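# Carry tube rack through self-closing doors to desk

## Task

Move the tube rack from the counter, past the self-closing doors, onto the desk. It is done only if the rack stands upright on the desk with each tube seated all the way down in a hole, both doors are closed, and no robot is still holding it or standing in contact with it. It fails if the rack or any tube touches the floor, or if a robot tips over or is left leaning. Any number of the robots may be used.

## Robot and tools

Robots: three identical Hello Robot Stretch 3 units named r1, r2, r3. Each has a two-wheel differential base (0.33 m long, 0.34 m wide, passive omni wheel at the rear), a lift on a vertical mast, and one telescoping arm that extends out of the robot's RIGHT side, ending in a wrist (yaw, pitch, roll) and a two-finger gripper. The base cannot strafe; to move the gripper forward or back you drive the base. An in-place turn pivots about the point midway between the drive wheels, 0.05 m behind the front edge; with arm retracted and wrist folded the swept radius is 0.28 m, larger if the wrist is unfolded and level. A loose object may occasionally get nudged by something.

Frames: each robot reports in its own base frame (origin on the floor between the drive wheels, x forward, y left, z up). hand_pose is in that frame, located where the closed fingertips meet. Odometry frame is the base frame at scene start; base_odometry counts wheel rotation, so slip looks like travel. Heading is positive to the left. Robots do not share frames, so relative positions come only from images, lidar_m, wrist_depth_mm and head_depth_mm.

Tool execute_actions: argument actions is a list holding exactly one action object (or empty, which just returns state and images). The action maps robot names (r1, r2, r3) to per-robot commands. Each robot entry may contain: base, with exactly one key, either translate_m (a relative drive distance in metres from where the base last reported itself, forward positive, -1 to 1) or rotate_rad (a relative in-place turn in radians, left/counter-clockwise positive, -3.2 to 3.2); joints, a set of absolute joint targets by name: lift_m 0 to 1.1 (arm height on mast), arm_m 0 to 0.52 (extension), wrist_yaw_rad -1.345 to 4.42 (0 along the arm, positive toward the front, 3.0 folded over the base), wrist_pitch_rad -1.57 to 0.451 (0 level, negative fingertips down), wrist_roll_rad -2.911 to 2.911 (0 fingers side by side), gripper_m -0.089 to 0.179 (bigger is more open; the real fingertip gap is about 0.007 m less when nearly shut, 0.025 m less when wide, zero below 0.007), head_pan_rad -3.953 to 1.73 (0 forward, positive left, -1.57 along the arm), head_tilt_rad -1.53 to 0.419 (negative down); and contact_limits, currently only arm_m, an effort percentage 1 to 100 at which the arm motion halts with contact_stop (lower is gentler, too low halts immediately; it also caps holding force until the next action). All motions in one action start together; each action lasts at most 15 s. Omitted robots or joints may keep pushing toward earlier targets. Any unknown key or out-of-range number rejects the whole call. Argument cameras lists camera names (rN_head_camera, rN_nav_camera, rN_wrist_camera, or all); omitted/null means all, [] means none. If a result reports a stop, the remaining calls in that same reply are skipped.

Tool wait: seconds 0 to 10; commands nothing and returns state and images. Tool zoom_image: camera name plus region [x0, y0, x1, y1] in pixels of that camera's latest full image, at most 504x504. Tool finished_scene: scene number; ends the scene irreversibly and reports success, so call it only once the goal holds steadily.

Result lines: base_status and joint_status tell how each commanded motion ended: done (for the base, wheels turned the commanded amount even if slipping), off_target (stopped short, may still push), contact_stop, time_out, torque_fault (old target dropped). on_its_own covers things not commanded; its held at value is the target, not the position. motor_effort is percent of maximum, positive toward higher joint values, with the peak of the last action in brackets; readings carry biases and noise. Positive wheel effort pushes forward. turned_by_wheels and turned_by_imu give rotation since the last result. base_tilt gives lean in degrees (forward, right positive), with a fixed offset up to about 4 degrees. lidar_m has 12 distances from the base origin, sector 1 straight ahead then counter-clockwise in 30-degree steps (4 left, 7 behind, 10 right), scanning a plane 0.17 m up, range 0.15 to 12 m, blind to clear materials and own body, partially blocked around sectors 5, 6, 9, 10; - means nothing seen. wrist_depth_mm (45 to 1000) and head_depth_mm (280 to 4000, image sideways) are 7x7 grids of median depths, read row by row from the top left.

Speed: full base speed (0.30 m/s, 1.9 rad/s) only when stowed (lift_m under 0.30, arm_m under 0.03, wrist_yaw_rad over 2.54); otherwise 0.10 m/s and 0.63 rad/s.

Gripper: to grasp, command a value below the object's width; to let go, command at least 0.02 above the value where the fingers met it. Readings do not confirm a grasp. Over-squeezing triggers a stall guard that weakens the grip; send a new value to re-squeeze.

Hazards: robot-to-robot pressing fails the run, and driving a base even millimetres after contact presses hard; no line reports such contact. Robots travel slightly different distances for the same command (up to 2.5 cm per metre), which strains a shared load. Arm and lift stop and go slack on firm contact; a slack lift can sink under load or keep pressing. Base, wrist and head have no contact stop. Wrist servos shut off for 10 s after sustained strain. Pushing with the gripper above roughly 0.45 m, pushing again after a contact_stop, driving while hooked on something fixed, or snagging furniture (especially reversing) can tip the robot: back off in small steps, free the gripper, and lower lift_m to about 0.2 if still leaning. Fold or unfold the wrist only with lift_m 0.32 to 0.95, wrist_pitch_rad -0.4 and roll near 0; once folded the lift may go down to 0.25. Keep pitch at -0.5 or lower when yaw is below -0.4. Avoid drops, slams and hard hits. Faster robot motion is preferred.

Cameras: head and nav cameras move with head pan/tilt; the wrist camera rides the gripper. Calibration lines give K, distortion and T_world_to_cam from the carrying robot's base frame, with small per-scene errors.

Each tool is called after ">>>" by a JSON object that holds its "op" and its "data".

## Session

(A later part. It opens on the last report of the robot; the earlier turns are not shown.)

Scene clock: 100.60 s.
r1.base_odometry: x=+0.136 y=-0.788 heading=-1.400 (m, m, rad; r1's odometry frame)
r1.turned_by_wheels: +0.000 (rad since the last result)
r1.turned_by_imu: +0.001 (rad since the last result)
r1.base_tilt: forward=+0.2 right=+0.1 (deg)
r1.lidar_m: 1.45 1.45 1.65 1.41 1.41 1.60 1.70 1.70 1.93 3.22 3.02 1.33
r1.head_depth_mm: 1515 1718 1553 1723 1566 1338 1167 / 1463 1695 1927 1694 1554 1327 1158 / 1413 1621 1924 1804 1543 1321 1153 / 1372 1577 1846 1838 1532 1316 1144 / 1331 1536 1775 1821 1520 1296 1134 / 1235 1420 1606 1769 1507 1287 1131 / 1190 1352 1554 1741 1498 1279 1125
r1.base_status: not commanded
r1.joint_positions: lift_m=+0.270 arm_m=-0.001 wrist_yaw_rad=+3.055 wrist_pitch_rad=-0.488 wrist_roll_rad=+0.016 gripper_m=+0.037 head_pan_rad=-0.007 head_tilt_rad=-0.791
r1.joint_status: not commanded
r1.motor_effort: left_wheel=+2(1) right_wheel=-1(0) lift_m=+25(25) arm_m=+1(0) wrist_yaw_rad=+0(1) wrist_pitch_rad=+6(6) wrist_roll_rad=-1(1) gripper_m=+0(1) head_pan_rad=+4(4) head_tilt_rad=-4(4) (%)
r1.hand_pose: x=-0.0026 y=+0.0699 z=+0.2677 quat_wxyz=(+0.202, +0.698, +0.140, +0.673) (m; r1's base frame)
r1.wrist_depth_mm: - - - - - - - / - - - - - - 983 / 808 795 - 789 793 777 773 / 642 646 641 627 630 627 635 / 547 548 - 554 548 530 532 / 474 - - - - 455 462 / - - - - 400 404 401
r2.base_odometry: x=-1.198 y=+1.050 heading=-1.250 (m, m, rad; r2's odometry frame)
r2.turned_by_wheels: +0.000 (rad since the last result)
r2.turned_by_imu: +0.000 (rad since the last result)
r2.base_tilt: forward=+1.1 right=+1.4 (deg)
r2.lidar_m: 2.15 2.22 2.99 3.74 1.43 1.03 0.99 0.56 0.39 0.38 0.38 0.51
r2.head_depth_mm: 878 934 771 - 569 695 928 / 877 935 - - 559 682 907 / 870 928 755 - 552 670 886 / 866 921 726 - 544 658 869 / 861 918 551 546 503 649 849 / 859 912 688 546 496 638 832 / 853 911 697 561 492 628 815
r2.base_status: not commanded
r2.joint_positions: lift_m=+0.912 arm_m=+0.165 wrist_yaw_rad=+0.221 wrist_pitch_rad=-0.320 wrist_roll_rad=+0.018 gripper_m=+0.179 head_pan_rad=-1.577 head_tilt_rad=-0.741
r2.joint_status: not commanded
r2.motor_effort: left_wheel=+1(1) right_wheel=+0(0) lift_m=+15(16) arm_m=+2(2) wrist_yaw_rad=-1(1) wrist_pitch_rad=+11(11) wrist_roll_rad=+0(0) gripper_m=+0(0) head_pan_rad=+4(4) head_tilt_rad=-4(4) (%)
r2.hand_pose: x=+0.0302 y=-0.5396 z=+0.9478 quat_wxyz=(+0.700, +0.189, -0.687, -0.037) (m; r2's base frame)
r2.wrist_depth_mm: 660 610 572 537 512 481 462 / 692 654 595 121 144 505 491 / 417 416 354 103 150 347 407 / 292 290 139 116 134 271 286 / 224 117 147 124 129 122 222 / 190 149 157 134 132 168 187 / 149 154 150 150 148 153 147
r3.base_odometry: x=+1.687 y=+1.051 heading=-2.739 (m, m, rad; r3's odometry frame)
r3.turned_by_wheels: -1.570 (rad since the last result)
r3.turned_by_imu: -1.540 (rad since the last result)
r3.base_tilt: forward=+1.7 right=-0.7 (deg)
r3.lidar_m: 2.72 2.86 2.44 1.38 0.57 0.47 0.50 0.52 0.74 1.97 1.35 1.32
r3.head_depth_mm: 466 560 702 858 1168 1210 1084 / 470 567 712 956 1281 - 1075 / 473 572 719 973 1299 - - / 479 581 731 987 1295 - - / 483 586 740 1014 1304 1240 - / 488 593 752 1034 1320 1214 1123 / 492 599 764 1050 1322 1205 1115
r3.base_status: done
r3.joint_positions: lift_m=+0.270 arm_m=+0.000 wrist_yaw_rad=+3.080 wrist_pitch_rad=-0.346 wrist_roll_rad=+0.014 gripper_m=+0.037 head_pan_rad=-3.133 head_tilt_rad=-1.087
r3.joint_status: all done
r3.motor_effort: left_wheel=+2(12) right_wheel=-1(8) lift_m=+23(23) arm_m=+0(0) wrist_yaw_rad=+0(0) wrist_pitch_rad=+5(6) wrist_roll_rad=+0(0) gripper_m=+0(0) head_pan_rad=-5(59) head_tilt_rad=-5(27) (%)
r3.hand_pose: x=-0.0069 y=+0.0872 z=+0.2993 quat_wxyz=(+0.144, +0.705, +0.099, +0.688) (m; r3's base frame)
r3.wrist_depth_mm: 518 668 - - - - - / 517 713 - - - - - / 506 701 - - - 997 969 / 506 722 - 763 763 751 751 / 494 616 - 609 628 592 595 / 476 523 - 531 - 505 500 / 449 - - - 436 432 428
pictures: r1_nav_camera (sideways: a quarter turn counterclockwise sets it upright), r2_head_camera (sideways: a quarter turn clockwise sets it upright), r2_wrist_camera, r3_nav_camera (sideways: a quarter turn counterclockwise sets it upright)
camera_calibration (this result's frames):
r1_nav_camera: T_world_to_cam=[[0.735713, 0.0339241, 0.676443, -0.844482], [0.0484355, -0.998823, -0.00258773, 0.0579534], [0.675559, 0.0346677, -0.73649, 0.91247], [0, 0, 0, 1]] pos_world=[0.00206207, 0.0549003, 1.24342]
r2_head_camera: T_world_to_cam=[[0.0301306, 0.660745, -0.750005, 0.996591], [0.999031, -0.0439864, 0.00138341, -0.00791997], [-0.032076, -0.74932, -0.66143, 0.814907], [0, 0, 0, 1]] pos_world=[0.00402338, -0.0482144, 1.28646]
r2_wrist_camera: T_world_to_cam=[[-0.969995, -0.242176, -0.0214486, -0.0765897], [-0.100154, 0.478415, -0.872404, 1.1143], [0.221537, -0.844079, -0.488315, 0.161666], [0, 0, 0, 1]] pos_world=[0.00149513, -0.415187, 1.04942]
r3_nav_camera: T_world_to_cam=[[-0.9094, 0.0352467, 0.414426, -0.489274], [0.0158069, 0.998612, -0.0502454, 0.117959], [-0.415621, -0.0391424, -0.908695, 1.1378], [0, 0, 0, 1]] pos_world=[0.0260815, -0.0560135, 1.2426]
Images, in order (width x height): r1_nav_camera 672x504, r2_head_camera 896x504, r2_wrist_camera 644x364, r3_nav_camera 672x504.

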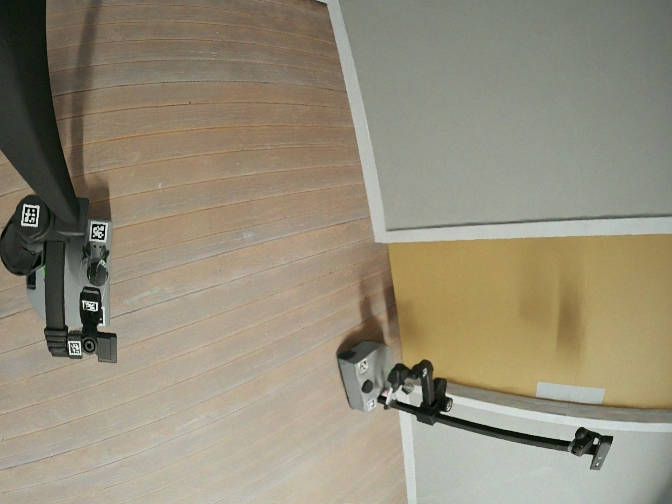

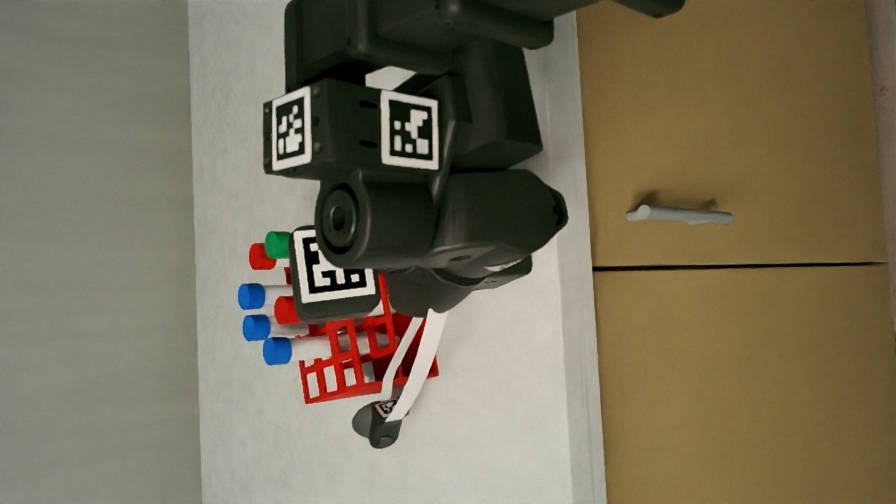

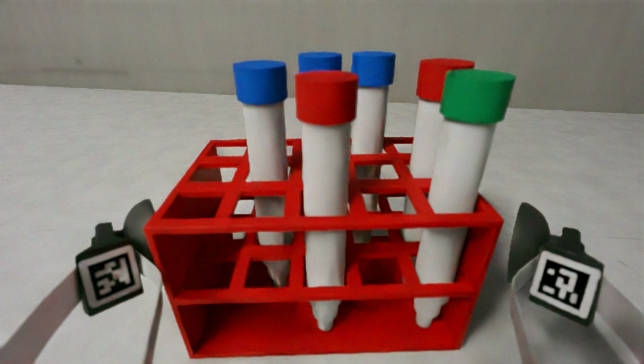

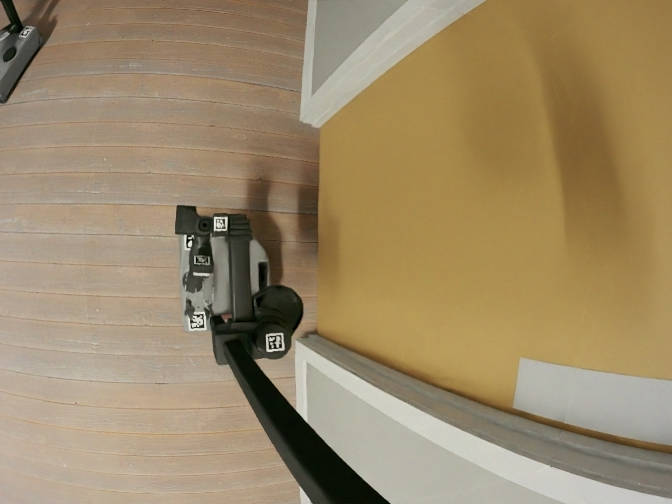

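>>> {"op": "execute_actions", "data": {"actions": [{"r3":{"base":{"rotate_rad":-0.1},"joints":{"lift_m":0.31}},"r2":{"base":{"translate_m":0.006},"joints":{"arm_m":0.183}}}], "cameras": []}}

>>> {"op": "execute_actions", "data": {"actions": [{"r3":{"base":{"translate_m":-0.36}},"r2":{"joints":{"gripper_m":0.06}}}], "cameras": ["r2_wrist_camera","r3_nav_camera","r1_nav_camera"]}}

Scene clock: 107.43 s.
r1.base_odometry: x=+0.136 y=-0.788 heading=-1.400 (m, m, rad; r1's odometry frame)
r1.turned_by_wheels: +0.000 (rad since the last result)
r1.turned_by_imu: +0.002 (rad since the last result)
r1.base_tilt: forward=+0.2 right=+0.2 (deg)
r1.lidar_m: 1.45 1.45 1.65 1.41 1.41 1.60 1.71 1.70 1.92 3.23 3.01 1.33
r1.head_depth_mm: 1507 1716 1560 1720 1568 1336 1166 / 1456 1689 1880 1700 1557 1332 1160 / 1417 1623 1927 1849 1553 1315 1149 / 1371 1572 1843 1835 1530 1311 1145 / 1333 1519 1782 1817 1522 1306 1135 / 1233 1409 1607 1763 1503 1293 1133 / 1195 1355 1553 1746 1488 1285 1120
r1.base_status: not commanded
r1.joint_positions: lift_m=+0.270 arm_m=-0.001 wrist_yaw_rad=+3.055 wrist_pitch_rad=-0.488 wrist_roll_rad=+0.016 gripper_m=+0.037 head_pan_rad=-0.007 head_tilt_rad=-0.791
r1.joint_status: not commanded
r1.motor_effort: left_wheel=+2(1) right_wheel=-1(1) lift_m=+25(25) arm_m=+0(1) wrist_yaw_rad=+0(0) wrist_pitch_rad=+6(6) wrist_roll_rad=-1(1) gripper_m=+0(1) head_pan_rad=+4(4) head_tilt_rad=-4(4) (%)
r1.hand_pose: x=-0.0026 y=+0.0699 z=+0.2677 quat_wxyz=(+0.202, +0.698, +0.140, +0.673) (m; r1's base frame)
r1.wrist_depth_mm: - - - - - - - / - - - - - - 990 / 791 793 - 795 779 771 792 / 647 631 650 639 632 642 630 / 535 545 - 546 549 535 528 / 477 - - - - 456 457 / - - - - 403 399 400
r2.base_odometry: x=-1.196 y=+1.044 heading=-1.250 (m, m, rad; r2's odometry frame)
r2.turned_by_wheels: +0.000 (rad since the last result)
r2.turned_by_imu: +0.000 (rad since the last result)
r2.base_tilt: forward=+1.0 right=+1.3 (deg)
r2.lidar_m: 2.14 2.21 2.98 3.71 1.44 1.04 1.00 0.56 0.39 0.38 0.38 0.51
r2.head_depth_mm: 880 937 - - 567 695 925 / 876 935 - - 508 680 903 / 872 930 - - 505 668 887 / 866 925 - - 505 659 865 / 863 917 572 546 503 648 849 / 858 914 726 553 496 638 830 / 850 908 699 561 492 628 816
r2.base_status: done
r2.joint_positions: lift_m=+0.912 arm_m=+0.183 wrist_yaw_rad=+0.221 wrist_pitch_rad=-0.320 wrist_roll_rad=+0.018 gripper_m=+0.179 head_pan_rad=-1.577 head_tilt_rad=-0.741
r2.joint_status: all done
r2.motor_effort: left_wheel=+2(6) right_wheel=+0(2) lift_m=+15(16) arm_m=+2(3) wrist_yaw_rad=-3(1) wrist_pitch_rad=+11(11) wrist_roll_rad=+0(0) gripper_m=-1(0) head_pan_rad=+4(4) head_tilt_rad=-4(4) (%)
r2.hand_pose: x=+0.0302 y=-0.5576 z=+0.9478 quat_wxyz=(+0.700, +0.189, -0.687, -0.037) (m; r2's base frame)
r2.wrist_depth_mm: 638 594 565 527 489 469 445 / 685 639 577 132 136 110 478 / 418 414 380 95 150 95 406 / 291 291 130 104 132 106 286 / 224 115 129 111 144 109 221 / 189 170 141 126 131 123 187 / 149 153 141 146 145 146 150
r3.base_odometry: x=+1.687 y=+1.051 heading=-2.839 (m, m, rad; r3's odometry frame)
r3.turned_by_wheels: -0.100 (rad since the last result)
r3.turned_by_imu: -0.097 (rad since the last result)
r3.base_tilt: forward=+1.7 right=-0.8 (deg)
r3.lidar_m: 2.71 2.78 2.44 2.00 0.63 0.47 0.50 0.51 0.67 1.36 2.34 1.32
r3.head_depth_mm: 479 580 700 839 1245 1215 1085 / 478 580 731 965 1256 - 1079 / 477 576 729 994 1311 - - / 478 578 729 984 1301 - - / 476 576 728 979 1305 1241 - / 476 574 726 975 1300 1230 - / 474 574 721 973 1301 1215 1110
r3.base_status: done
r3.joint_positions: lift_m=+0.310 arm_m=+0.000 wrist_yaw_rad=+3.080 wrist_pitch_rad=-0.346 wrist_roll_rad=+0.014 gripper_m=+0.037 head_pan_rad=-3.134 head_tilt_rad=-1.087
r3.joint_status: all done
r3.motor_effort: left_wheel=+1(9) right_wheel=+0(9) lift_m=+28(31) arm_m=+0(0) wrist_yaw_rad=+0(0) wrist_pitch_rad=+5(5) wrist_roll_rad=+0(0) gripper_m=+0(0) head_pan_rad=-4(3) head_tilt_rad=-4(4) (%)
r3.hand_pose: x=-0.0069 y=+0.0872 z=+0.3390 quat_wxyz=(+0.144, +0.705, +0.099, +0.688) (m; r3's base frame)
r3.wrist_depth_mm: 602 812 - - - - - / 588 859 - - - - - / 585 829 - - - - - / 563 792 - 834 815 812 801 / 552 682 - 673 700 658 641 / 529 571 571 562 - 550 554 / 481 505 - - 477 476 471
pictures: none
No camera images: the call's "cameras" was empty. Leave "cameras" out to get every camera's image.

Scene clock: 111.97 s.
r1.base_odometry: x=+0.136 y=-0.788 heading=-1.400 (m, m, rad; r1's odometry frame)
r1.turned_by_wheels: +0.000 (rad since the last result)
r1.turned_by_imu: +0.001 (rad since the last result)
r1.base_tilt: forward=+0.2 right=+0.1 (deg)
r1.lidar_m: 1.45 1.45 1.65 1.41 1.41 1.60 1.70 1.70 1.93 3.22 2.99 1.63
r1.head_depth_mm: 1690 1710 1953 1901 1572 1340 1166 / 1599 1788 1918 1883 1556 1336 1162 / 1502 1730 1965 1856 1532 1312 1151 / 1421 1640 1935 1830 1529 1316 1149 / 1364 1545 1794 1838 1513 1304 1134 / 1247 1415 1603 1777 1502 1291 1131 / 1193 1359 1567 1719 1488 1279 1123
r1.base_status: not commanded
r1.joint_positions: lift_m=+0.270 arm_m=-0.001 wrist_yaw_rad=+3.055 wrist_pitch_rad=-0.488 wrist_roll_rad=+0.016 gripper_m=+0.037 head_pan_rad=-0.007 head_tilt_rad=-0.791
r1.joint_status: not commanded
r1.motor_effort: left_wheel=+1(1) right_wheel=-1(0) lift_m=+25(25) arm_m=+0(1) wrist_yaw_rad=+0(1) wrist_pitch_rad=+6(6) wrist_roll_rad=+0(0) gripper_m=-1(1) head_pan_rad=+4(4) head_tilt_rad=-5(4) (%)
r1.hand_pose: x=-0.0026 y=+0.0699 z=+0.2677 quat_wxyz=(+0.202, +0.698, +0.140, +0.673) (m; r1's base frame)
r1.wrist_depth_mm: - - - - - - - / - - - - - 997 991 / 788 801 - 773 777 775 772 / 641 631 638 635 629 619 643 / 541 536 - 554 550 531 539 / 474 - - - - 463 454 / - - - - 406 401 402
r2.base_odometry: x=-1.196 y=+1.044 heading=-1.250 (m, m, rad; r2's odometry frame)
r2.turned_by_wheels: +0.000 (rad since the last result)
r2.turned_by_imu: +0.000 (rad since the last result)
r2.base_tilt: forward=+1.1 right=+1.4 (deg)
r2.lidar_m: 2.14 2.21 2.98 3.72 1.44 1.04 0.99 0.56 0.39 0.37 0.38 0.51
r2.head_depth_mm: 879 938 - - 566 696 925 / 875 933 - - 509 682 904 / 869 929 - - 505 667 886 / 866 921 - - 505 658 865 / 859 918 577 547 502 648 846 / 857 911 725 561 496 638 831 / 852 907 700 561 490 627 814
r2.base_status: not commanded
r2.joint_positions: lift_m=+0.912 arm_m=+0.183 wrist_yaw_rad=+0.221 wrist_pitch_rad=-0.318 wrist_roll_rad=+0.018 gripper_m=+0.076 head_pan_rad=-1.577 head_tilt_rad=-0.741
r2.joint_status: gripper_m off_target (ended at +0.076, target +0.060)
r2.on_its_own: gripper_m is held at +0.075, not at your +0.060, by its stall guard, which is still easing
r2.motor_effort: left_wheel=+2(1) right_wheel=+0(0) lift_m=+15(15) arm_m=+3(3) wrist_yaw_rad=-1(1) wrist_pitch_rad=+10(11) wrist_roll_rad=+0(0) gripper_m=-31(100) head_pan_rad=+4(4) head_tilt_rad=-5(4) (%)
r2.hand_pose: x=+0.0302 y=-0.5579 z=+0.9483 quat_wxyz=(+0.701, +0.188, -0.687, -0.036) (m; r2's base frame)
r2.wrist_depth_mm: 634 594 557 532 492 472 442 / 696 637 602 122 143 119 476 / 422 419 418 122 158 110 407 / 293 292 154 128 140 122 288 / 226 237 115 125 147 126 221 / 190 170 136 136 150 145 184 / - 154 149 149 150 152 152
r3.base_odometry: x=+2.030 y=+1.158 heading=-2.839 (m, m, rad; r3's odometry frame)
r3.turned_by_wheels: +0.000 (rad since the last result)
r3.turned_by_imu: +0.002 (rad since the last result)
r3.base_tilt: forward=+1.8 right=-0.8 (deg)
r3.lidar_m: 3.04 3.14 2.56 0.23 0.23 0.31 0.27 0.27 0.32 0.56 2.37 1.62
r3.head_depth_mm: 289 333 432 636 1306 721 1092 / - 325 413 576 918 - 1077 / - 315 400 549 775 - - / - 308 385 522 792 - - / - 303 372 497 748 1113 1079 / - 299 360 476 700 1158 - / - 295 348 456 657 1169 1115
r3.base_status: translate_m off_target (by the wheels' count: -0.3598 of -0.3600)
r3.joint_positions: lift_m=+0.310 arm_m=+0.000 wrist_yaw_rad=+3.080 wrist_pitch_rad=-0.346 wrist_roll_rad=+0.014 gripper_m=+0.037 head_pan_rad=-3.134 head_tilt_rad=-1.091
r3.joint_status: not commanded
r3.on_its_own: right_wheel is at rest, and its effort (-33) is outside its rest range (-18 to +18)
r3.motor_effort: left_wheel=-16(51) right_wheel=-33(46) lift_m=+27(28) arm_m=-1(0) wrist_yaw_rad=+1(0) wrist_pitch_rad=+6(6) wrist_roll_rad=+0(0) gripper_m=+0(0) head_pan_rad=-4(5) head_tilt_rad=-3(5) (%)
r3.hand_pose: x=-0.0069 y=+0.0872 z=+0.3391 quat_wxyz=(+0.144, +0.705, +0.099, +0.688) (m; r3's base frame)
r3.wrist_depth_mm: 221 215 642 - - - - / 244 233 564 - - - - / 808 256 516 - - - - / 855 282 - 835 822 807 806 / 702 318 - 676 692 657 652 / 577 545 339 559 - 557 537 / 491 491 - - 479 472 471
pictures: r1_nav_camera (sideways: a quarter turn counterclockwise sets it upright), r2_wrist_camera, r3_nav_camera (sideways: a quarter turn counterclockwise sets it upright)
camera_calibration (this result's frames):
r1_nav_camera: T_world_to_cam=[[0.735713, 0.0339241, 0.676443, -0.844482], [0.0484355, -0.998823, -0.00258773, 0.0579534], [0.675559, 0.0346677, -0.73649, 0.91247], [0, 0, 0, 1]] pos_world=[0.00206207, 0.0549003, 1.24342]
r2_wrist_camera: T_world_to_cam=[[-0.969986, -0.242219, -0.0213873, -0.0810277], [-0.0997609, 0.476622, -0.87343, 1.12341], [0.221755, -0.845081, -0.486481, 0.144217], [0, 0, 0, 1]] pos_world=[0.00149605, -0.433195, 1.04965]
r3_nav_camera: T_world_to_cam=[[-0.910788, 0.0361802, 0.411286, -0.485176], [0.0170167, 0.998596, -0.0501616, 0.117842], [-0.412524, -0.0386878, -0.910125, 1.13963], [0, 0, 0, 1]] pos_world=[0.0262278, -0.0560327, 1.24267]
Images, in order (width x height): r1_nav_camera 672x504, r2_wrist_camera 644x364, r3_nav_camera 672x504.

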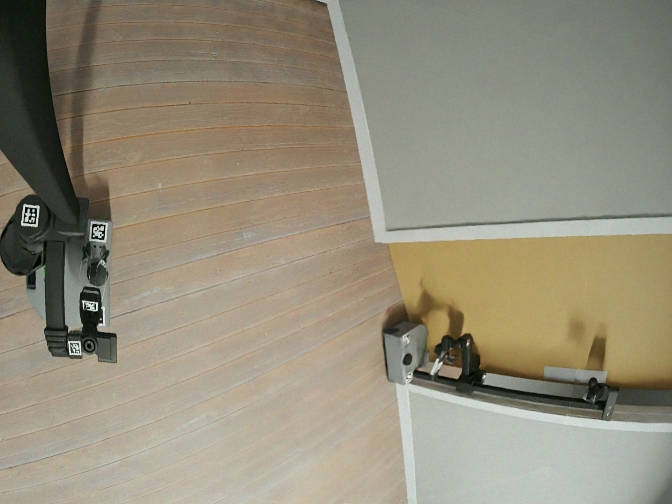

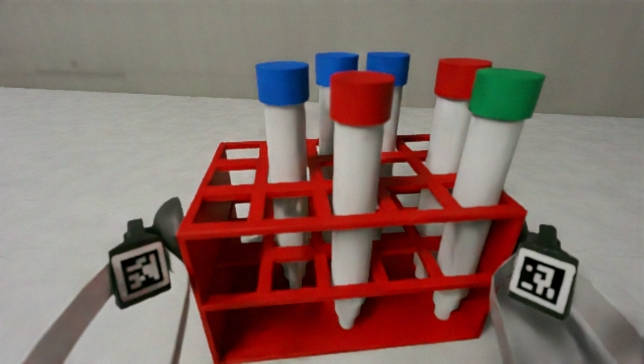

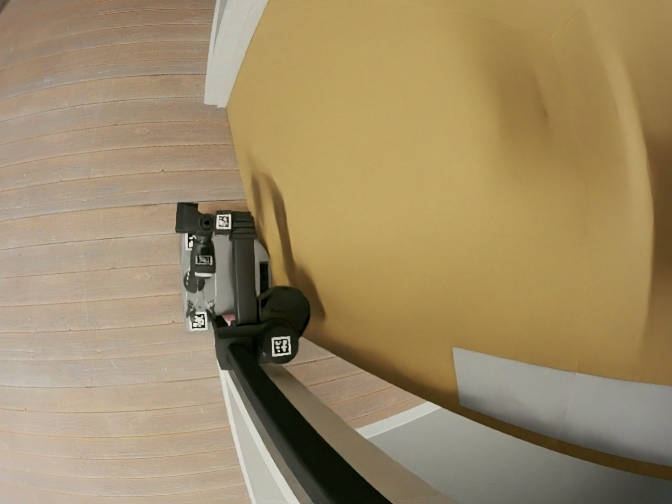

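>>> {"op": "execute_actions", "data": {"actions": [{"r3":{"base":{"translate_m":-0.2}},"r2":{"joints":{"gripper_m":0.179}}}], "cameras": []}}

>>> {"op": "execute_actions", "data": {"actions": [{"r3":{"base":{"translate_m":-0.15}},"r2":{"joints":{"arm_m":0.212}}}], "cameras": ["r2_wrist_camera","r3_nav_camera"]}}

Scene clock: 119.43 s.
r1.base_odometry: x=+0.136 y=-0.788 heading=-1.400 (m, m, rad; r1's odometry frame)
r1.turned_by_wheels: +0.000 (rad since the last result)
r1.turned_by_imu: +0.002 (rad since the last result)
r1.base_tilt: forward=+0.2 right=+0.1 (deg)
r1.lidar_m: 1.45 1.45 1.65 1.42 1.41 1.60 1.71 1.70 1.93 3.21 3.02 1.83
r1.head_depth_mm: 2432 1772 1986 1914 1584 1343 1167 / 2796 1957 2096 1860 1551 1332 1157 / 1679 1875 2126 1853 1541 1321 1154 / 1543 1764 2081 1852 1537 1309 1144 / 1394 1584 1833 1815 1529 1306 1138 / 1236 1408 1613 1767 1500 1294 1128 / 1199 1348 1555 1731 1501 1276 1123
r1.base_status: not commanded
r1.joint_positions: lift_m=+0.270 arm_m=-0.001 wrist_yaw_rad=+3.055 wrist_pitch_rad=-0.488 wrist_roll_rad=+0.016 gripper_m=+0.037 head_pan_rad=-0.007 head_tilt_rad=-0.791
r1.joint_status: not commanded
r1.motor_effort: left_wheel=+1(2) right_wheel=+0(0) lift_m=+25(25) arm_m=+1(0) wrist_yaw_rad=-1(0) wrist_pitch_rad=+6(6) wrist_roll_rad=-1(0) gripper_m=-1(1) head_pan_rad=+4(4) head_tilt_rad=-4(5) (%)
r1.hand_pose: x=-0.0026 y=+0.0699 z=+0.2677 quat_wxyz=(+0.202, +0.698, +0.140, +0.673) (m; r1's base frame)
r1.wrist_depth_mm: - - - - - - - / - - - - - - - / 792 783 - 781 802 780 781 / 629 637 636 636 628 626 637 / 539 548 - 547 551 532 520 / 483 - - - - 462 455 / - - - - 398 408 404
r2.base_odometry: x=-1.196 y=+1.044 heading=-1.250 (m, m, rad; r2's odometry frame)
r2.turned_by_wheels: +0.000 (rad since the last result)
r2.turned_by_imu: +0.000 (rad since the last result)
r2.base_tilt: forward=+1.1 right=+1.3 (deg)
r2.lidar_m: 2.14 2.22 2.98 3.73 1.44 1.04 0.99 0.56 0.39 0.37 0.39 0.51
r2.head_depth_mm: 878 934 - - 566 695 928 / 874 934 - - 509 678 903 / 870 932 - - 505 667 889 / 865 922 - - 505 658 866 / 863 919 568 545 502 648 848 / 855 912 726 561 496 636 832 / 851 909 700 560 492 627 815
r2.base_status: not commanded
r2.joint_positions: lift_m=+0.912 arm_m=+0.183 wrist_yaw_rad=+0.221 wrist_pitch_rad=-0.318 wrist_roll_rad=+0.018 gripper_m=+0.179 head_pan_rad=-1.577 head_tilt_rad=-0.741
r2.joint_status: all done
r2.motor_effort: left_wheel=+1(1) right_wheel=+0(0) lift_m=+16(15) arm_m=+2(2) wrist_yaw_rad=-2(1) wrist_pitch_rad=+10(10) wrist_roll_rad=+0(0) gripper_m=+0(96) head_pan_rad=+4(4) head_tilt_rad=-4(5) (%)
r2.hand_pose: x=+0.0302 y=-0.5578 z=+0.9482 quat_wxyz=(+0.701, +0.188, -0.687, -0.036) (m; r2's base frame)
r2.wrist_depth_mm: 637 585 558 524 495 467 445 / 696 637 592 139 144 118 470 / 424 416 418 123 156 109 412 / 293 293 154 128 139 260 288 / 225 230 131 124 137 125 223 / 190 175 131 136 146 153 188 / 150 154 146 151 150 151 148
r3.base_odometry: x=+2.221 y=+1.218 heading=-2.839 (m, m, rad; r3's odometry frame)
r3.turned_by_wheels: +0.000 (rad since the last result)
r3.turned_by_imu: +0.000 (rad since the last result)
r3.base_tilt: forward=+1.7 right=-0.7 (deg)
r3.lidar_m: 3.24 3.32 0.21 0.21 0.81 0.37 0.27 0.26 0.27 0.37 0.73 1.79
r3.head_depth_mm: 330 1749 1601 1442 1309 1221 822 / 307 381 503 1400 1321 - 1043 / 296 353 454 631 918 - - / 290 329 413 557 850 - - / - 308 381 499 724 1020 1081 / - 296 351 450 627 936 - / - 289 327 411 553 842 1111
r3.base_status: translate_m off_target (by the wheels' count: -0.1999 of -0.2000)
r3.joint_positions: lift_m=+0.310 arm_m=+0.000 wrist_yaw_rad=+3.080 wrist_pitch_rad=-0.346 wrist_roll_rad=+0.014 gripper_m=+0.037 head_pan_rad=-3.134 head_tilt_rad=-1.091
r3.joint_status: not commanded
r3.on_its_own: right_wheel is at rest, and its effort (-23) is outside its rest range (-18 to +18)
r3.motor_effort: left_wheel=-16(28) right_wheel=-23(43) lift_m=+27(27) arm_m=+0(0) wrist_yaw_rad=-1(0) wrist_pitch_rad=+6(5) wrist_roll_rad=+0(0) gripper_m=+0(0) head_pan_rad=-4(4) head_tilt_rad=-3(3) (%)
r3.hand_pose: x=-0.0069 y=+0.0872 z=+0.3391 quat_wxyz=(+0.144, +0.705, +0.099, +0.688) (m; r3's base frame)
r3.wrist_depth_mm: 723 714 751 241 230 255 - / 758 777 804 262 251 - - / 809 831 891 288 273 - - / 847 861 - 327 302 803 807 / 695 688 - 348 342 659 655 / 584 570 566 395 - 555 540 / 498 505 - - 451 477 470
pictures: none
No camera images: the call's "cameras" was empty. Leave "cameras" out to get every camera's image.

Scene clock: 121.87 s.
r1.base_odometry: x=+0.136 y=-0.788 heading=-1.400 (m, m, rad; r1's odometry frame)
r1.turned_by_wheels: +0.000 (rad since the last result)
r1.turned_by_imu: +0.001 (rad since the last result)
r1.base_tilt: forward=+0.2 right=+0.1 (deg)
r1.lidar_m: 1.45 1.45 1.65 1.41 1.42 1.60 1.70 1.70 1.93 3.23 3.03 1.84
r1.head_depth_mm: 2546 1818 2003 1904 1559 1339 1167 / 3106 2777 2208 1874 1556 1326 1162 / 1869 2044 2180 1858 1550 1331 1146 / 1618 1874 2144 1841 1521 1311 1138 / 1420 1628 1880 1829 1529 1301 1139 / 1251 1421 1603 1771 1512 1300 1133 / 1192 1360 1564 1727 1484 1279 1122
r1.base_status: not commanded
r1.joint_positions: lift_m=+0.270 arm_m=-0.001 wrist_yaw_rad=+3.055 wrist_pitch_rad=-0.488 wrist_roll_rad=+0.016 gripper_m=+0.037 head_pan_rad=-0.007 head_tilt_rad=-0.791
r1.joint_status: not commanded
r1.motor_effort: left_wheel=+1(2) right_wheel=-1(1) lift_m=+25(25) arm_m=+1(1) wrist_yaw_rad=+0(1) wrist_pitch_rad=+6(6) wrist_roll_rad=-1(0) gripper_m=-1(1) head_pan_rad=+4(3) head_tilt_rad=-4(4) (%)
r1.hand_pose: x=-0.0026 y=+0.0699 z=+0.2677 quat_wxyz=(+0.202, +0.698, +0.140, +0.673) (m; r1's base frame)
r1.wrist_depth_mm: - - - - - - - / - - - - - - 981 / 779 793 - 787 798 762 791 / 635 634 633 631 636 626 636 / 531 542 - 553 550 526 529 / 475 - - - - 457 465 / - - - - 403 405 401
r2.base_odometry: x=-1.196 y=+1.044 heading=-1.250 (m, m, rad; r2's odometry frame)
r2.turned_by_wheels: +0.000 (rad since the last result)
r2.turned_by_imu: +0.000 (rad since the last result)
r2.base_tilt: forward=+1.1 right=+1.4 (deg)
r2.lidar_m: 2.14 2.21 2.99 3.73 1.45 1.04 0.99 0.56 0.39 0.38 0.38 0.51
r2.head_depth_mm: 880 935 - - 516 692 927 / 877 934 - 533 508 682 905 / 869 940 - 525 505 667 887 / 866 920 - 518 505 659 867 / 861 920 589 554 502 648 850 / 855 914 701 561 496 637 830 / 851 910 698 560 490 627 813
r2.base_status: not commanded
r2.joint_positions: lift_m=+0.912 arm_m=+0.212 wrist_yaw_rad=+0.221 wrist_pitch_rad=-0.318 wrist_roll_rad=+0.018 gripper_m=+0.179 head_pan_rad=-1.577 head_tilt_rad=-0.741
r2.joint_status: all done
r2.motor_effort: left_wheel=+2(1) right_wheel=+0(0) lift_m=+16(15) arm_m=+2(4) wrist_yaw_rad=+0(1) wrist_pitch_rad=+10(10) wrist_roll_rad=+0(0) gripper_m=+0(0) head_pan_rad=+4(4) head_tilt_rad=-5(4) (%)
r2.hand_pose: x=+0.0302 y=-0.5868 z=+0.9482 quat_wxyz=(+0.701, +0.188, -0.687, -0.036) (m; r2's base frame)
r2.wrist_depth_mm: 603 575 531 495 470 445 425 / 650 608 564 128 137 96 452 / 414 420 382 92 145 98 410 / 293 290 136 120 130 109 288 / 226 112 116 104 115 112 223 / 190 106 136 126 133 126 187 / 149 154 132 141 145 147 150
r3.base_odometry: x=+2.364 y=+1.263 heading=-2.839 (m, m, rad; r3's odometry frame)
r3.turned_by_wheels: +0.000 (rad since the last result)
r3.turned_by_imu: -0.001 (rad since the last result)
r3.base_tilt: forward=+1.7 right=-0.7 (deg)
r3.lidar_m: 3.41 0.28 0.26 0.56 0.81 1.06 0.28 0.25 0.26 0.31 0.60 1.93
r3.head_depth_mm: 2023 1798 1598 1428 1307 1215 1096 / 1992 1817 1606 1447 1328 - 1070 / 1937 1768 1587 1426 1341 - - / 300 357 450 604 900 - - / 288 322 397 517 728 988 1074 / - 300 358 449 603 846 - / - 289 324 398 515 727 1089
r3.base_status: done
r3.joint_positions: lift_m=+0.310 arm_m=+0.000 wrist_yaw_rad=+3.080 wrist_pitch_rad=-0.346 wrist_roll_rad=+0.014 gripper_m=+0.037 head_pan_rad=-3.134 head_tilt_rad=-1.091
r3.joint_status: not commanded
r3.motor_effort: left_wheel=-15(26) right_wheel=-17(33) lift_m=+27(27) arm_m=+0(0) wrist_yaw_rad=+1(1) wrist_pitch_rad=+6(6) wrist_roll_rad=+0(0) gripper_m=+0(0) head_pan_rad=-4(4) head_tilt_rad=-3(3) (%)
r3.hand_pose: x=-0.0069 y=+0.0872 z=+0.3391 quat_wxyz=(+0.144, +0.705, +0.099, +0.688) (m; r3's base frame)
r3.wrist_depth_mm: 698 710 748 756 483 265 241 / 748 768 812 817 494 271 260 / 794 831 867 895 510 294 285 / 839 869 - 823 526 316 323 / 703 683 - 668 437 345 603 / 577 571 565 565 - 384 532 / 489 505 - - 464 452 473
pictures: r2_wrist_camera, r3_nav_camera (sideways: a quarter turn counterclockwise sets it upright)
camera_calibration (this result's frames):
r2_wrist_camera: T_world_to_cam=[[-0.969987, -0.242213, -0.0214081, -0.0880262], [-0.0998249, 0.476949, -0.873244, 1.13715], [0.221722, -0.844898, -0.486813, 0.120131], [0, 0, 0, 1]] pos_world=[0.00149586, -0.462185, 1.04961]
r3_nav_camera: T_world_to_cam=[[-0.910788, 0.0361802, 0.411286, -0.485176], [0.0170168, 0.998596, -0.0501615, 0.117842], [-0.412523, -0.0386878, -0.910125, 1.13963], [0, 0, 0, 1]] pos_world=[0.0262279, -0.0560327, 1.24267]
Images, in order (width x height): r2_wrist_camera 644x364, r3_nav_camera 672x504.

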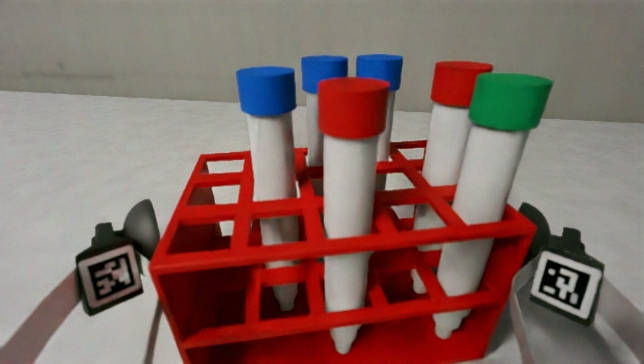

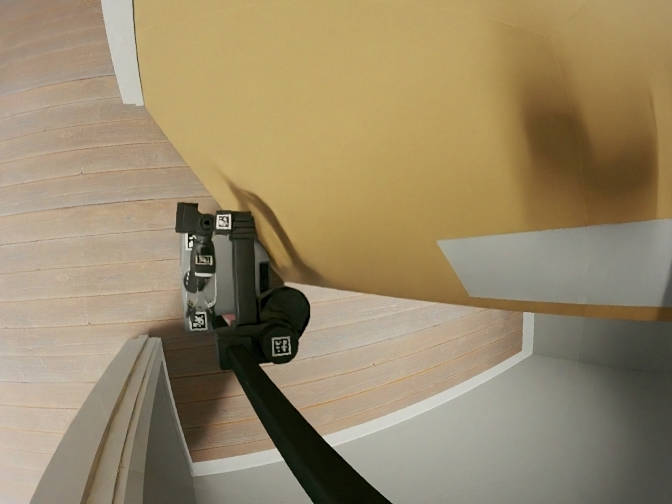

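>>> {"op": "execute_actions", "data": {"actions": [{"r3":{"base":{"translate_m":-0.12}},"r2":{"joints":{"gripper_m":0.09}}}], "cameras": []}}

>>> {"op": "execute_actions", "data": {"actions": [{"r3":{"base":{"rotate_rad":0.5}},"r2":{"joints":{"arm_m":0.13,"wrist_yaw_rad":-0.38}}}], "cameras": ["r2_wrist_camera"]}}

>>> {"op": "execute_actions", "data": {"actions": [{"r3":{"base":{"translate_m":-0.25},"joints":{"head_pan_rad":-3.9,"head_tilt_rad":-0.9}},"r2":{"joints":{"gripper_m":0.179}}}], "cameras": ["r2_wrist_camera","r3_nav_camera","r1_nav_camera"]}}

Scene clock: 140.57 s.
r1.base_odometry: x=+0.136 y=-0.788 heading=-1.400 (m, m, rad; r1's odometry frame)
r1.turned_by_wheels: +0.000 (rad since the last result)
r1.turned_by_imu: +0.004 (rad since the last result)
r1.base_tilt: forward=+0.2 right=+0.2 (deg)
r1.lidar_m: 1.44 1.45 1.65 1.41 1.41 1.60 1.71 1.70 1.93 3.21 3.00 1.84
r1.head_depth_mm: 2593 1809 1999 1896 1571 1338 1165 / 3050 2890 2285 1877 1558 1328 1159 / 3433 2389 2208 1851 1545 1325 1151 / 1702 1985 2194 1851 1523 1310 1141 / 1442 1640 1911 1803 1529 1301 1136 / 1238 1415 1614 1766 1509 1296 1130 / 1195 1343 1558 1736 1487 1282 1119
r1.base_status: not commanded
r1.joint_positions: lift_m=+0.270 arm_m=-0.001 wrist_yaw_rad=+3.055 wrist_pitch_rad=-0.488 wrist_roll_rad=+0.016 gripper_m=+0.037 head_pan_rad=-0.007 head_tilt_rad=-0.791
r1.joint_status: not commanded
r1.motor_effort: left_wheel=+1(1) right_wheel=-1(0) lift_m=+24(25) arm_m=+0(0) wrist_yaw_rad=+0(0) wrist_pitch_rad=+6(6) wrist_roll_rad=-1(0) gripper_m=+0(1) head_pan_rad=+3(4) head_tilt_rad=-4(4) (%)
r1.hand_pose: x=-0.0026 y=+0.0699 z=+0.2677 quat_wxyz=(+0.202, +0.698, +0.140, +0.673) (m; r1's base frame)
r1.wrist_depth_mm: - - - - - - - / - - - - - - 995 / 800 799 - 794 794 784 777 / 630 646 642 640 627 627 632 / 540 540 - 549 547 535 531 / 476 - - - - 454 460 / - - - - 406 397 401
r2.base_odometry: x=-1.196 y=+1.044 heading=-1.250 (m, m, rad; r2's odometry frame)
r2.turned_by_wheels: +0.000 (rad since the last result)
r2.turned_by_imu: +0.000 (rad since the last result)
r2.base_tilt: forward=+1.1 right=+1.3 (deg)
r2.lidar_m: 2.15 2.21 2.99 3.73 1.44 1.04 0.99 0.56 0.39 0.37 0.38 0.51
r2.head_depth_mm: 879 938 - - 514 694 924 / 875 938 - 532 508 680 907 / 870 938 - 526 505 668 886 / 867 923 - 517 505 658 867 / 862 918 592 561 503 650 850 / 856 913 700 561 496 639 833 / 854 907 701 561 492 628 815
r2.base_status: not commanded
r2.joint_positions: lift_m=+0.912 arm_m=+0.212 wrist_yaw_rad=+0.221 wrist_pitch_rad=-0.314 wrist_roll_rad=+0.018 gripper_m=+0.095 head_pan_rad=-1.577 head_tilt_rad=-0.741
r2.joint_status: gripper_m off_target (ended at +0.095, target +0.090)
r2.motor_effort: left_wheel=+1(2) right_wheel=+0(0) lift_m=+16(15) arm_m=+3(3) wrist_yaw_rad=-1(1) wrist_pitch_rad=+8(10) wrist_roll_rad=+0(0) gripper_m=-25(100) head_pan_rad=+4(4) head_tilt_rad=-3(4) (%)
r2.hand_pose: x=+0.0303 y=-0.5872 z=+0.9491 quat_wxyz=(+0.701, +0.187, -0.688, -0.035) (m; r2's base frame)
r2.wrist_depth_mm: 605 565 524 495 474 446 419 / 661 615 571 136 139 120 449 / 425 427 387 119 135 110 420 / 299 296 145 125 136 122 292 / 228 239 115 115 131 128 225 / 192 171 137 140 137 140 189 / - 155 141 146 151 152 149
r3.base_odometry: x=+2.478 y=+1.299 heading=-2.839 (m, m, rad; r3's odometry frame)
r3.turned_by_wheels: +0.000 (rad since the last result)
r3.turned_by_imu: +0.002 (rad since the last result)
r3.base_tilt: forward=+1.7 right=-0.8 (deg)
r3.lidar_m: 3.51 0.34 0.38 0.78 0.80 1.05 0.29 0.25 0.25 0.28 0.47 2.03
r3.head_depth_mm: 1942 1819 1595 1432 1300 1220 1084 / 1947 1830 1604 1436 1336 - 1080 / 1955 1826 1609 1456 1332 - - / 1987 1827 1619 1451 1296 - - / 1952 363 430 536 741 965 1078 / - 306 365 453 595 806 - / - 290 325 393 496 671 1037
r3.base_status: done
r3.joint_positions: lift_m=+0.310 arm_m=+0.000 wrist_yaw_rad=+3.080 wrist_pitch_rad=-0.346 wrist_roll_rad=+0.014 gripper_m=+0.037 head_pan_rad=-3.134 head_tilt_rad=-1.091
r3.joint_status: not commanded
r3.motor_effort: left_wheel=-13(23) right_wheel=-11(25) lift_m=+27(27) arm_m=+1(0) wrist_yaw_rad=+1(0) wrist_pitch_rad=+6(5) wrist_roll_rad=+0(0) gripper_m=+0(0) head_pan_rad=-4(5) head_tilt_rad=-5(3) (%)
r3.hand_pose: x=-0.0069 y=+0.0872 z=+0.3391 quat_wxyz=(+0.144, +0.705, +0.099, +0.688) (m; r3's base frame)
r3.wrist_depth_mm: 688 708 750 777 753 460 329 / 740 768 799 811 797 473 324 / 802 828 866 886 809 482 323 / 841 850 - 839 767 490 340 / 697 693 - 683 661 500 362 / 578 584 565 558 - 488 398 / 491 508 - - 479 462 450
pictures: none
No camera images: the call's "cameras" was empty. Leave "cameras" out to get every camera's image.

Scene clock: 142.37 s.
r1.base_odometry: x=+0.136 y=-0.788 heading=-1.400 (m, m, rad; r1's odometry frame)
r1.turned_by_wheels: +0.000 (rad since the last result)
r1.turned_by_imu: +0.000 (rad since the last result)
r1.base_tilt: forward=+0.2 right=+0.2 (deg)
r1.lidar_m: 1.45 1.45 1.65 1.41 1.41 1.60 1.71 1.70 1.93 3.23 3.02 1.84
r1.head_depth_mm: 2552 1819 2010 1891 1571 1342 1167 / 2958 3022 2319 1879 1555 1327 1157 / 3484 2202 2213 1856 1546 1323 1152 / 1719 2036 2201 1841 1538 1312 1136 / 1451 1655 1910 1837 1517 1296 1133 / 1239 1417 1622 1776 1505 1295 1126 / 1196 1350 1550 1723 1492 1287 1122
r1.base_status: not commanded
r1.joint_positions: lift_m=+0.270 arm_m=-0.001 wrist_yaw_rad=+3.055 wrist_pitch_rad=-0.488 wrist_roll_rad=+0.016 gripper_m=+0.037 head_pan_rad=-0.007 head_tilt_rad=-0.791
r1.joint_status: not commanded
r1.motor_effort: left_wheel=+1(1) right_wheel=+0(1) lift_m=+25(25) arm_m=+1(1) wrist_yaw_rad=-1(0) wrist_pitch_rad=+6(6) wrist_roll_rad=+0(0) gripper_m=+0(0) head_pan_rad=+4(4) head_tilt_rad=-4(4) (%)
r1.hand_pose: x=-0.0026 y=+0.0699 z=+0.2677 quat_wxyz=(+0.202, +0.698, +0.140, +0.673) (m; r1's base frame)
r1.wrist_depth_mm: - - - - - - - / - - - - - 997 1000 / 782 788 - 759 780 787 790 / 639 637 637 640 623 635 631 / 533 549 - 549 540 529 519 / 470 - - - - 453 459 / - - - - 401 403 404
r2.base_odometry: x=-1.196 y=+1.044 heading=-1.250 (m, m, rad; r2's odometry frame)
r2.turned_by_wheels: +0.000 (rad since the last result)
r2.turned_by_imu: +0.000 (rad since the last result)
r2.base_tilt: forward=+1.0 right=+1.3 (deg)
r2.lidar_m: 2.14 2.21 2.98 3.74 1.44 1.04 0.99 0.56 0.39 0.37 0.39 0.51
r2.head_depth_mm: 881 936 743 - 566 691 928 / 873 933 715 - - 692 905 / 871 929 756 - - 667 887 / 868 923 727 546 569 658 867 / 861 916 701 560 502 648 846 / 856 915 700 560 495 638 833 / 853 908 700 561 492 628 816
r2.base_status: not commanded
r2.joint_positions: lift_m=+0.912 arm_m=+0.130 wrist_yaw_rad=-0.377 wrist_pitch_rad=-0.313 wrist_roll_rad=+0.017 gripper_m=+0.098 head_pan_rad=-1.577 head_tilt_rad=-0.741
r2.joint_status: all done
r2.on_its_own: gripper_m is held at +0.096, not at your +0.090, by its stall guard, which is not easing now
r2.motor_effort: left_wheel=+2(2) right_wheel=+0(1) lift_m=+15(15) arm_m=-4(4) wrist_yaw_rad=-4(6) wrist_pitch_rad=+7(8) wrist_roll_rad=+1(0) gripper_m=-25(26) head_pan_rad=+4(4) head_tilt_rad=-4(4) (%)
r2.hand_pose: x=-0.1086 y=-0.4950 z=+0.9495 quat_wxyz=(+0.660, -0.025, -0.712, -0.239) (m; r2's base frame)
r2.wrist_depth_mm: 467 501 547 603 685 766 743 / 486 527 576 135 138 121 758 / 430 426 393 118 135 110 421 / 296 295 146 124 137 122 291 / 228 238 116 116 133 128 224 / 192 172 136 139 139 146 190 / - 155 141 146 151 154 151
r3.base_odometry: x=+2.478 y=+1.298 heading=-2.339 (m, m, rad; r3's odometry frame)
r3.turned_by_wheels: +0.499 (rad since the last result)
r3.turned_by_imu: +0.483 (rad since the last result)
r3.base_tilt: forward=+1.8 right=-0.6 (deg)
r3.lidar_m: 0.34 0.36 0.78 0.79 1.01 0.33 0.27 0.27 0.30 0.47 2.04 3.49
r3.head_depth_mm: 300 1755 1618 1436 1309 1222 1091 / 292 340 447 1403 1312 - 1078 / - 325 414 572 817 - - / - 310 391 530 798 - - / - 304 372 494 731 1064 1074 / - 298 354 461 666 1049 - / - 292 338 435 609 1026 1112
r3.base_status: done
r3.joint_positions: lift_m=+0.310 arm_m=+0.000 wrist_yaw_rad=+3.080 wrist_pitch_rad=-0.346 wrist_roll_rad=+0.014 gripper_m=+0.037 head_pan_rad=-3.134 head_tilt_rad=-1.091
r3.joint_status: not commanded
r3.on_its_own: left_wheel is at rest, and its effort (-26) is outside its rest range (-18 to +18)
r3.motor_effort: left_wheel=-26(29) right_wheel=-2(14) lift_m=+27(27) arm_m=+0(0) wrist_yaw_rad=+0(0) wrist_pitch_rad=+6(5) wrist_roll_rad=+0(0) gripper_m=+0(0) head_pan_rad=-4(4) head_tilt_rad=-4(4) (%)
r3.hand_pose: x=-0.0069 y=+0.0872 z=+0.3391 quat_wxyz=(+0.144, +0.705, +0.099, +0.688) (m; r3's base frame)
r3.wrist_depth_mm: - - 886 788 739 662 625 / - - 914 863 797 722 662 / - - - 926 858 779 689 / 861 872 - 834 834 795 649 / 684 707 - 679 696 646 588 / 584 574 564 563 - 551 517 / 497 503 - - 472 474 461
pictures: r2_wrist_camera
camera_calibration (this result's frames):
r2_wrist_camera: T_world_to_cam=[[-0.938037, 0.345914, -0.0207246, 0.0935507], [0.183911, 0.446252, -0.875806, 1.09864], [-0.293705, -0.82535, -0.482218, 0.178425], [0, 0, 0, 1]] pos_world=[-0.0618939, -0.375368, 1.05018]
Images, in order (width x height): r2_wrist_camera 644x364.

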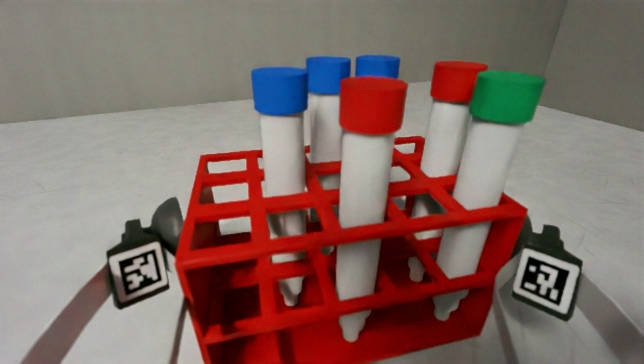

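Scene clock: 145.80 s.
r1.base_odometry: x=+0.136 y=-0.788 heading=-1.400 (m, m, rad; r1's odometry frame)
r1.turned_by_wheels: +0.000 (rad since the last result)
r1.turned_by_imu: +0.001 (rad since the last result)
r1.base_tilt: forward=+0.2 right=+0.2 (deg)
r1.lidar_m: 1.45 1.45 1.64 1.42 1.41 1.60 1.70 1.71 1.93 3.21 3.00 1.84
r1.head_depth_mm: 2573 1791 1997 1895 1574 1344 1161 / 3063 3029 2358 1880 1556 1329 1164 / 3456 2868 2308 1872 1548 1319 1147 / 3420 2343 2295 1838 1532 1299 1143 / 1593 1826 2036 1835 1508 1304 1135 / 1236 1417 1617 1767 1500 1292 1128 / 1195 1354 1567 1717 1500 1275 1119
r1.base_status: not commanded
r1.joint_positions: lift_m=+0.270 arm_m=-0.001 wrist_yaw_rad=+3.055 wrist_pitch_rad=-0.488 wrist_roll_rad=+0.016 gripper_m=+0.037 head_pan_rad=-0.007 head_tilt_rad=-0.791
r1.joint_status: not commanded
r1.motor_effort: left_wheel=+1(1) right_wheel=-1(1) lift_m=+25(25) arm_m=+0(0) wrist_yaw_rad=-1(1) wrist_pitch_rad=+6(6) wrist_roll_rad=-1(1) gripper_m=+0(0) head_pan_rad=+3(4) head_tilt_rad=-4(4) (%)
r1.hand_pose: x=-0.0026 y=+0.0699 z=+0.2677 quat_wxyz=(+0.202, +0.698, +0.140, +0.673) (m; r1's base frame)
r1.wrist_depth_mm: - - - - - - - / - - - - - - - / 783 801 - 781 774 771 790 / 633 638 638 630 630 630 633 / 544 539 - 547 553 537 524 / 477 - - - - 459 453 / - - - - 403 404 397
r2.base_odometry: x=-1.196 y=+1.044 heading=-1.250 (m, m, rad; r2's odometry frame)
r2.turned_by_wheels: +0.000 (rad since the last result)
r2.turned_by_imu: +0.000 (rad since the last result)
r2.base_tilt: forward=+1.0 right=+1.3 (deg)
r2.lidar_m: 2.14 2.22 2.98 3.74 1.44 1.04 1.00 0.56 0.39 0.37 0.38 0.51
r2.head_depth_mm: 880 935 743 - 567 692 926 / 876 935 716 - - 692 908 / 872 925 755 - - 668 884 / 864 923 727 545 567 658 868 / 859 922 701 561 502 648 848 / 855 911 699 561 495 638 833 / 852 907 701 560 491 626 813
r2.base_status: not commanded
r2.joint_positions: lift_m=+0.912 arm_m=+0.130 wrist_yaw_rad=-0.378 wrist_pitch_rad=-0.318 wrist_roll_rad=+0.017 gripper_m=+0.179 head_pan_rad=-1.577 head_tilt_rad=-0.741
r2.joint_status: all done
r2.motor_effort: left_wheel=+2(2) right_wheel=-1(1) lift_m=+15(15) arm_m=-4(3) wrist_yaw_rad=-2(3) wrist_pitch_rad=+10(10) wrist_roll_rad=+0(0) gripper_m=+0(95) head_pan_rad=+4(4) head_tilt_rad=-5(3) (%)
r2.hand_pose: x=-0.1085 y=-0.4945 z=+0.9483 quat_wxyz=(+0.659, -0.023, -0.712, -0.241) (m; r2's base frame)
r2.wrist_depth_mm: 467 503 542 600 674 762 744 / 488 528 560 133 140 119 776 / 419 422 381 116 136 107 413 / 294 294 144 121 135 122 287 / 225 236 115 113 130 125 223 / 190 170 134 132 141 142 188 / 149 154 138 146 150 151 148
r3.base_odometry: x=+2.652 y=+1.478 heading=-2.339 (m, m, rad; r3's odometry frame)
r3.turned_by_wheels: +0.000 (rad since the last result)
r3.turned_by_imu: -0.001 (rad since the last result)
r3.base_tilt: forward=+1.7 right=-0.8 (deg)
r3.lidar_m: 0.59 0.68 0.88 0.90 1.16 1.72 0.28 0.26 0.26 0.33 0.70 3.73
r3.head_depth_mm: - - - - - 1258 1122 / 1680 1940 1973 - - - 1124 / 1680 1954 1955 1639 1434 1257 - / 1625 1900 1959 1653 1438 1289 - / 1582 1844 1953 1660 1433 1286 - / 1618 1855 1981 1664 1440 1259 992 / 1564 1821 1954 1651 1434 1261 696
r3.base_status: done
r3.joint_positions: lift_m=+0.310 arm_m=+0.000 wrist_yaw_rad=+3.080 wrist_pitch_rad=-0.346 wrist_roll_rad=+0.014 gripper_m=+0.037 head_pan_rad=-3.893 head_tilt_rad=-0.902
r3.joint_status: all done
r3.motor_effort: left_wheel=-11(27) right_wheel=-10(28) lift_m=+27(27) arm_m=+0(0) wrist_yaw_rad=+0(0) wrist_pitch_rad=+6(5) wrist_roll_rad=+0(0) gripper_m=+0(0) head_pan_rad=-6(53) head_tilt_rad=+2(15) (%)
r3.hand_pose: x=-0.0069 y=+0.0872 z=+0.3391 quat_wxyz=(+0.144, +0.705, +0.099, +0.688) (m; r3's base frame)
r3.wrist_depth_mm: - - 961 914 823 762 714 / - - - 971 894 805 753 / - - - - 955 869 799 / 857 860 - 844 819 812 807 / 702 691 - 662 684 656 658 / 578 585 563 552 - 547 546 / 496 502 - - 482 476 472
pictures: r1_nav_camera (sideways: a quarter turn counterclockwise sets it upright), r2_wrist_camera, r3_nav_camera (sideways: a quarter turn counterclockwise sets it upright)
camera_calibration (this result's frames):
r1_nav_camera: T_world_to_cam=[[0.735713, 0.0339241, 0.676443, -0.844482], [0.0484355, -0.998823, -0.00258773, 0.0579534], [0.675559, 0.0346677, -0.73649, 0.91247], [0, 0, 0, 1]] pos_world=[0.00206207, 0.0549003, 1.24342]
r2_wrist_camera: T_world_to_cam=[[-0.937781, 0.346601, -0.0208524, 0.0938793], [0.185796, 0.450152, -0.873409, 1.09724], [-0.293338, -0.82294, -0.486541, 0.183641], [0, 0, 0, 1]] pos_world=[-0.0619549, -0.375336, 1.04964]
r3_nav_camera: T_world_to_cam=[[-0.568011, 0.589341, 0.574492, -0.699864], [0.692231, 0.719664, -0.0538427, 0.118528], [-0.445173, 0.367098, -0.816737, 1.01846], [0, 0, 0, 1]] pos_world=[-0.0261866, -0.0467186, 1.24027]
Images, in order (width x height): r1_nav_camera 672x504, r2_wrist_camera 644x364, r3_nav_camera 672x504.

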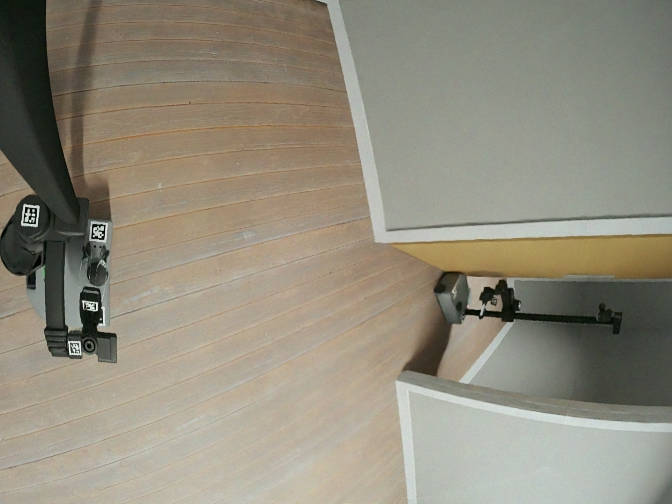

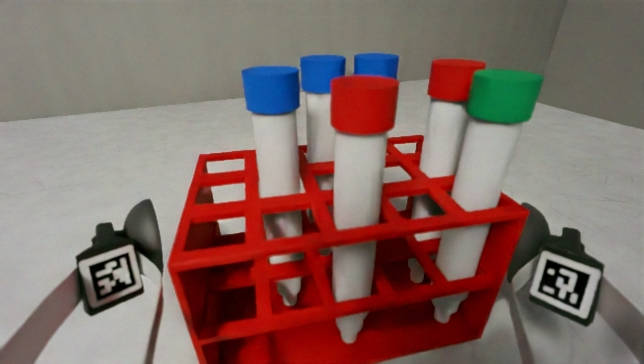

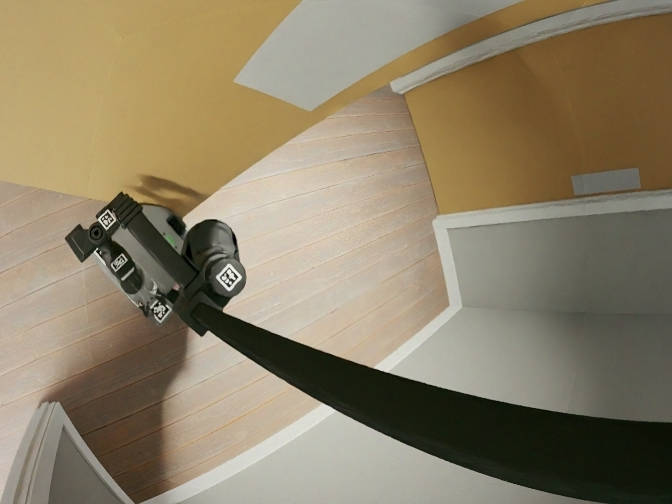

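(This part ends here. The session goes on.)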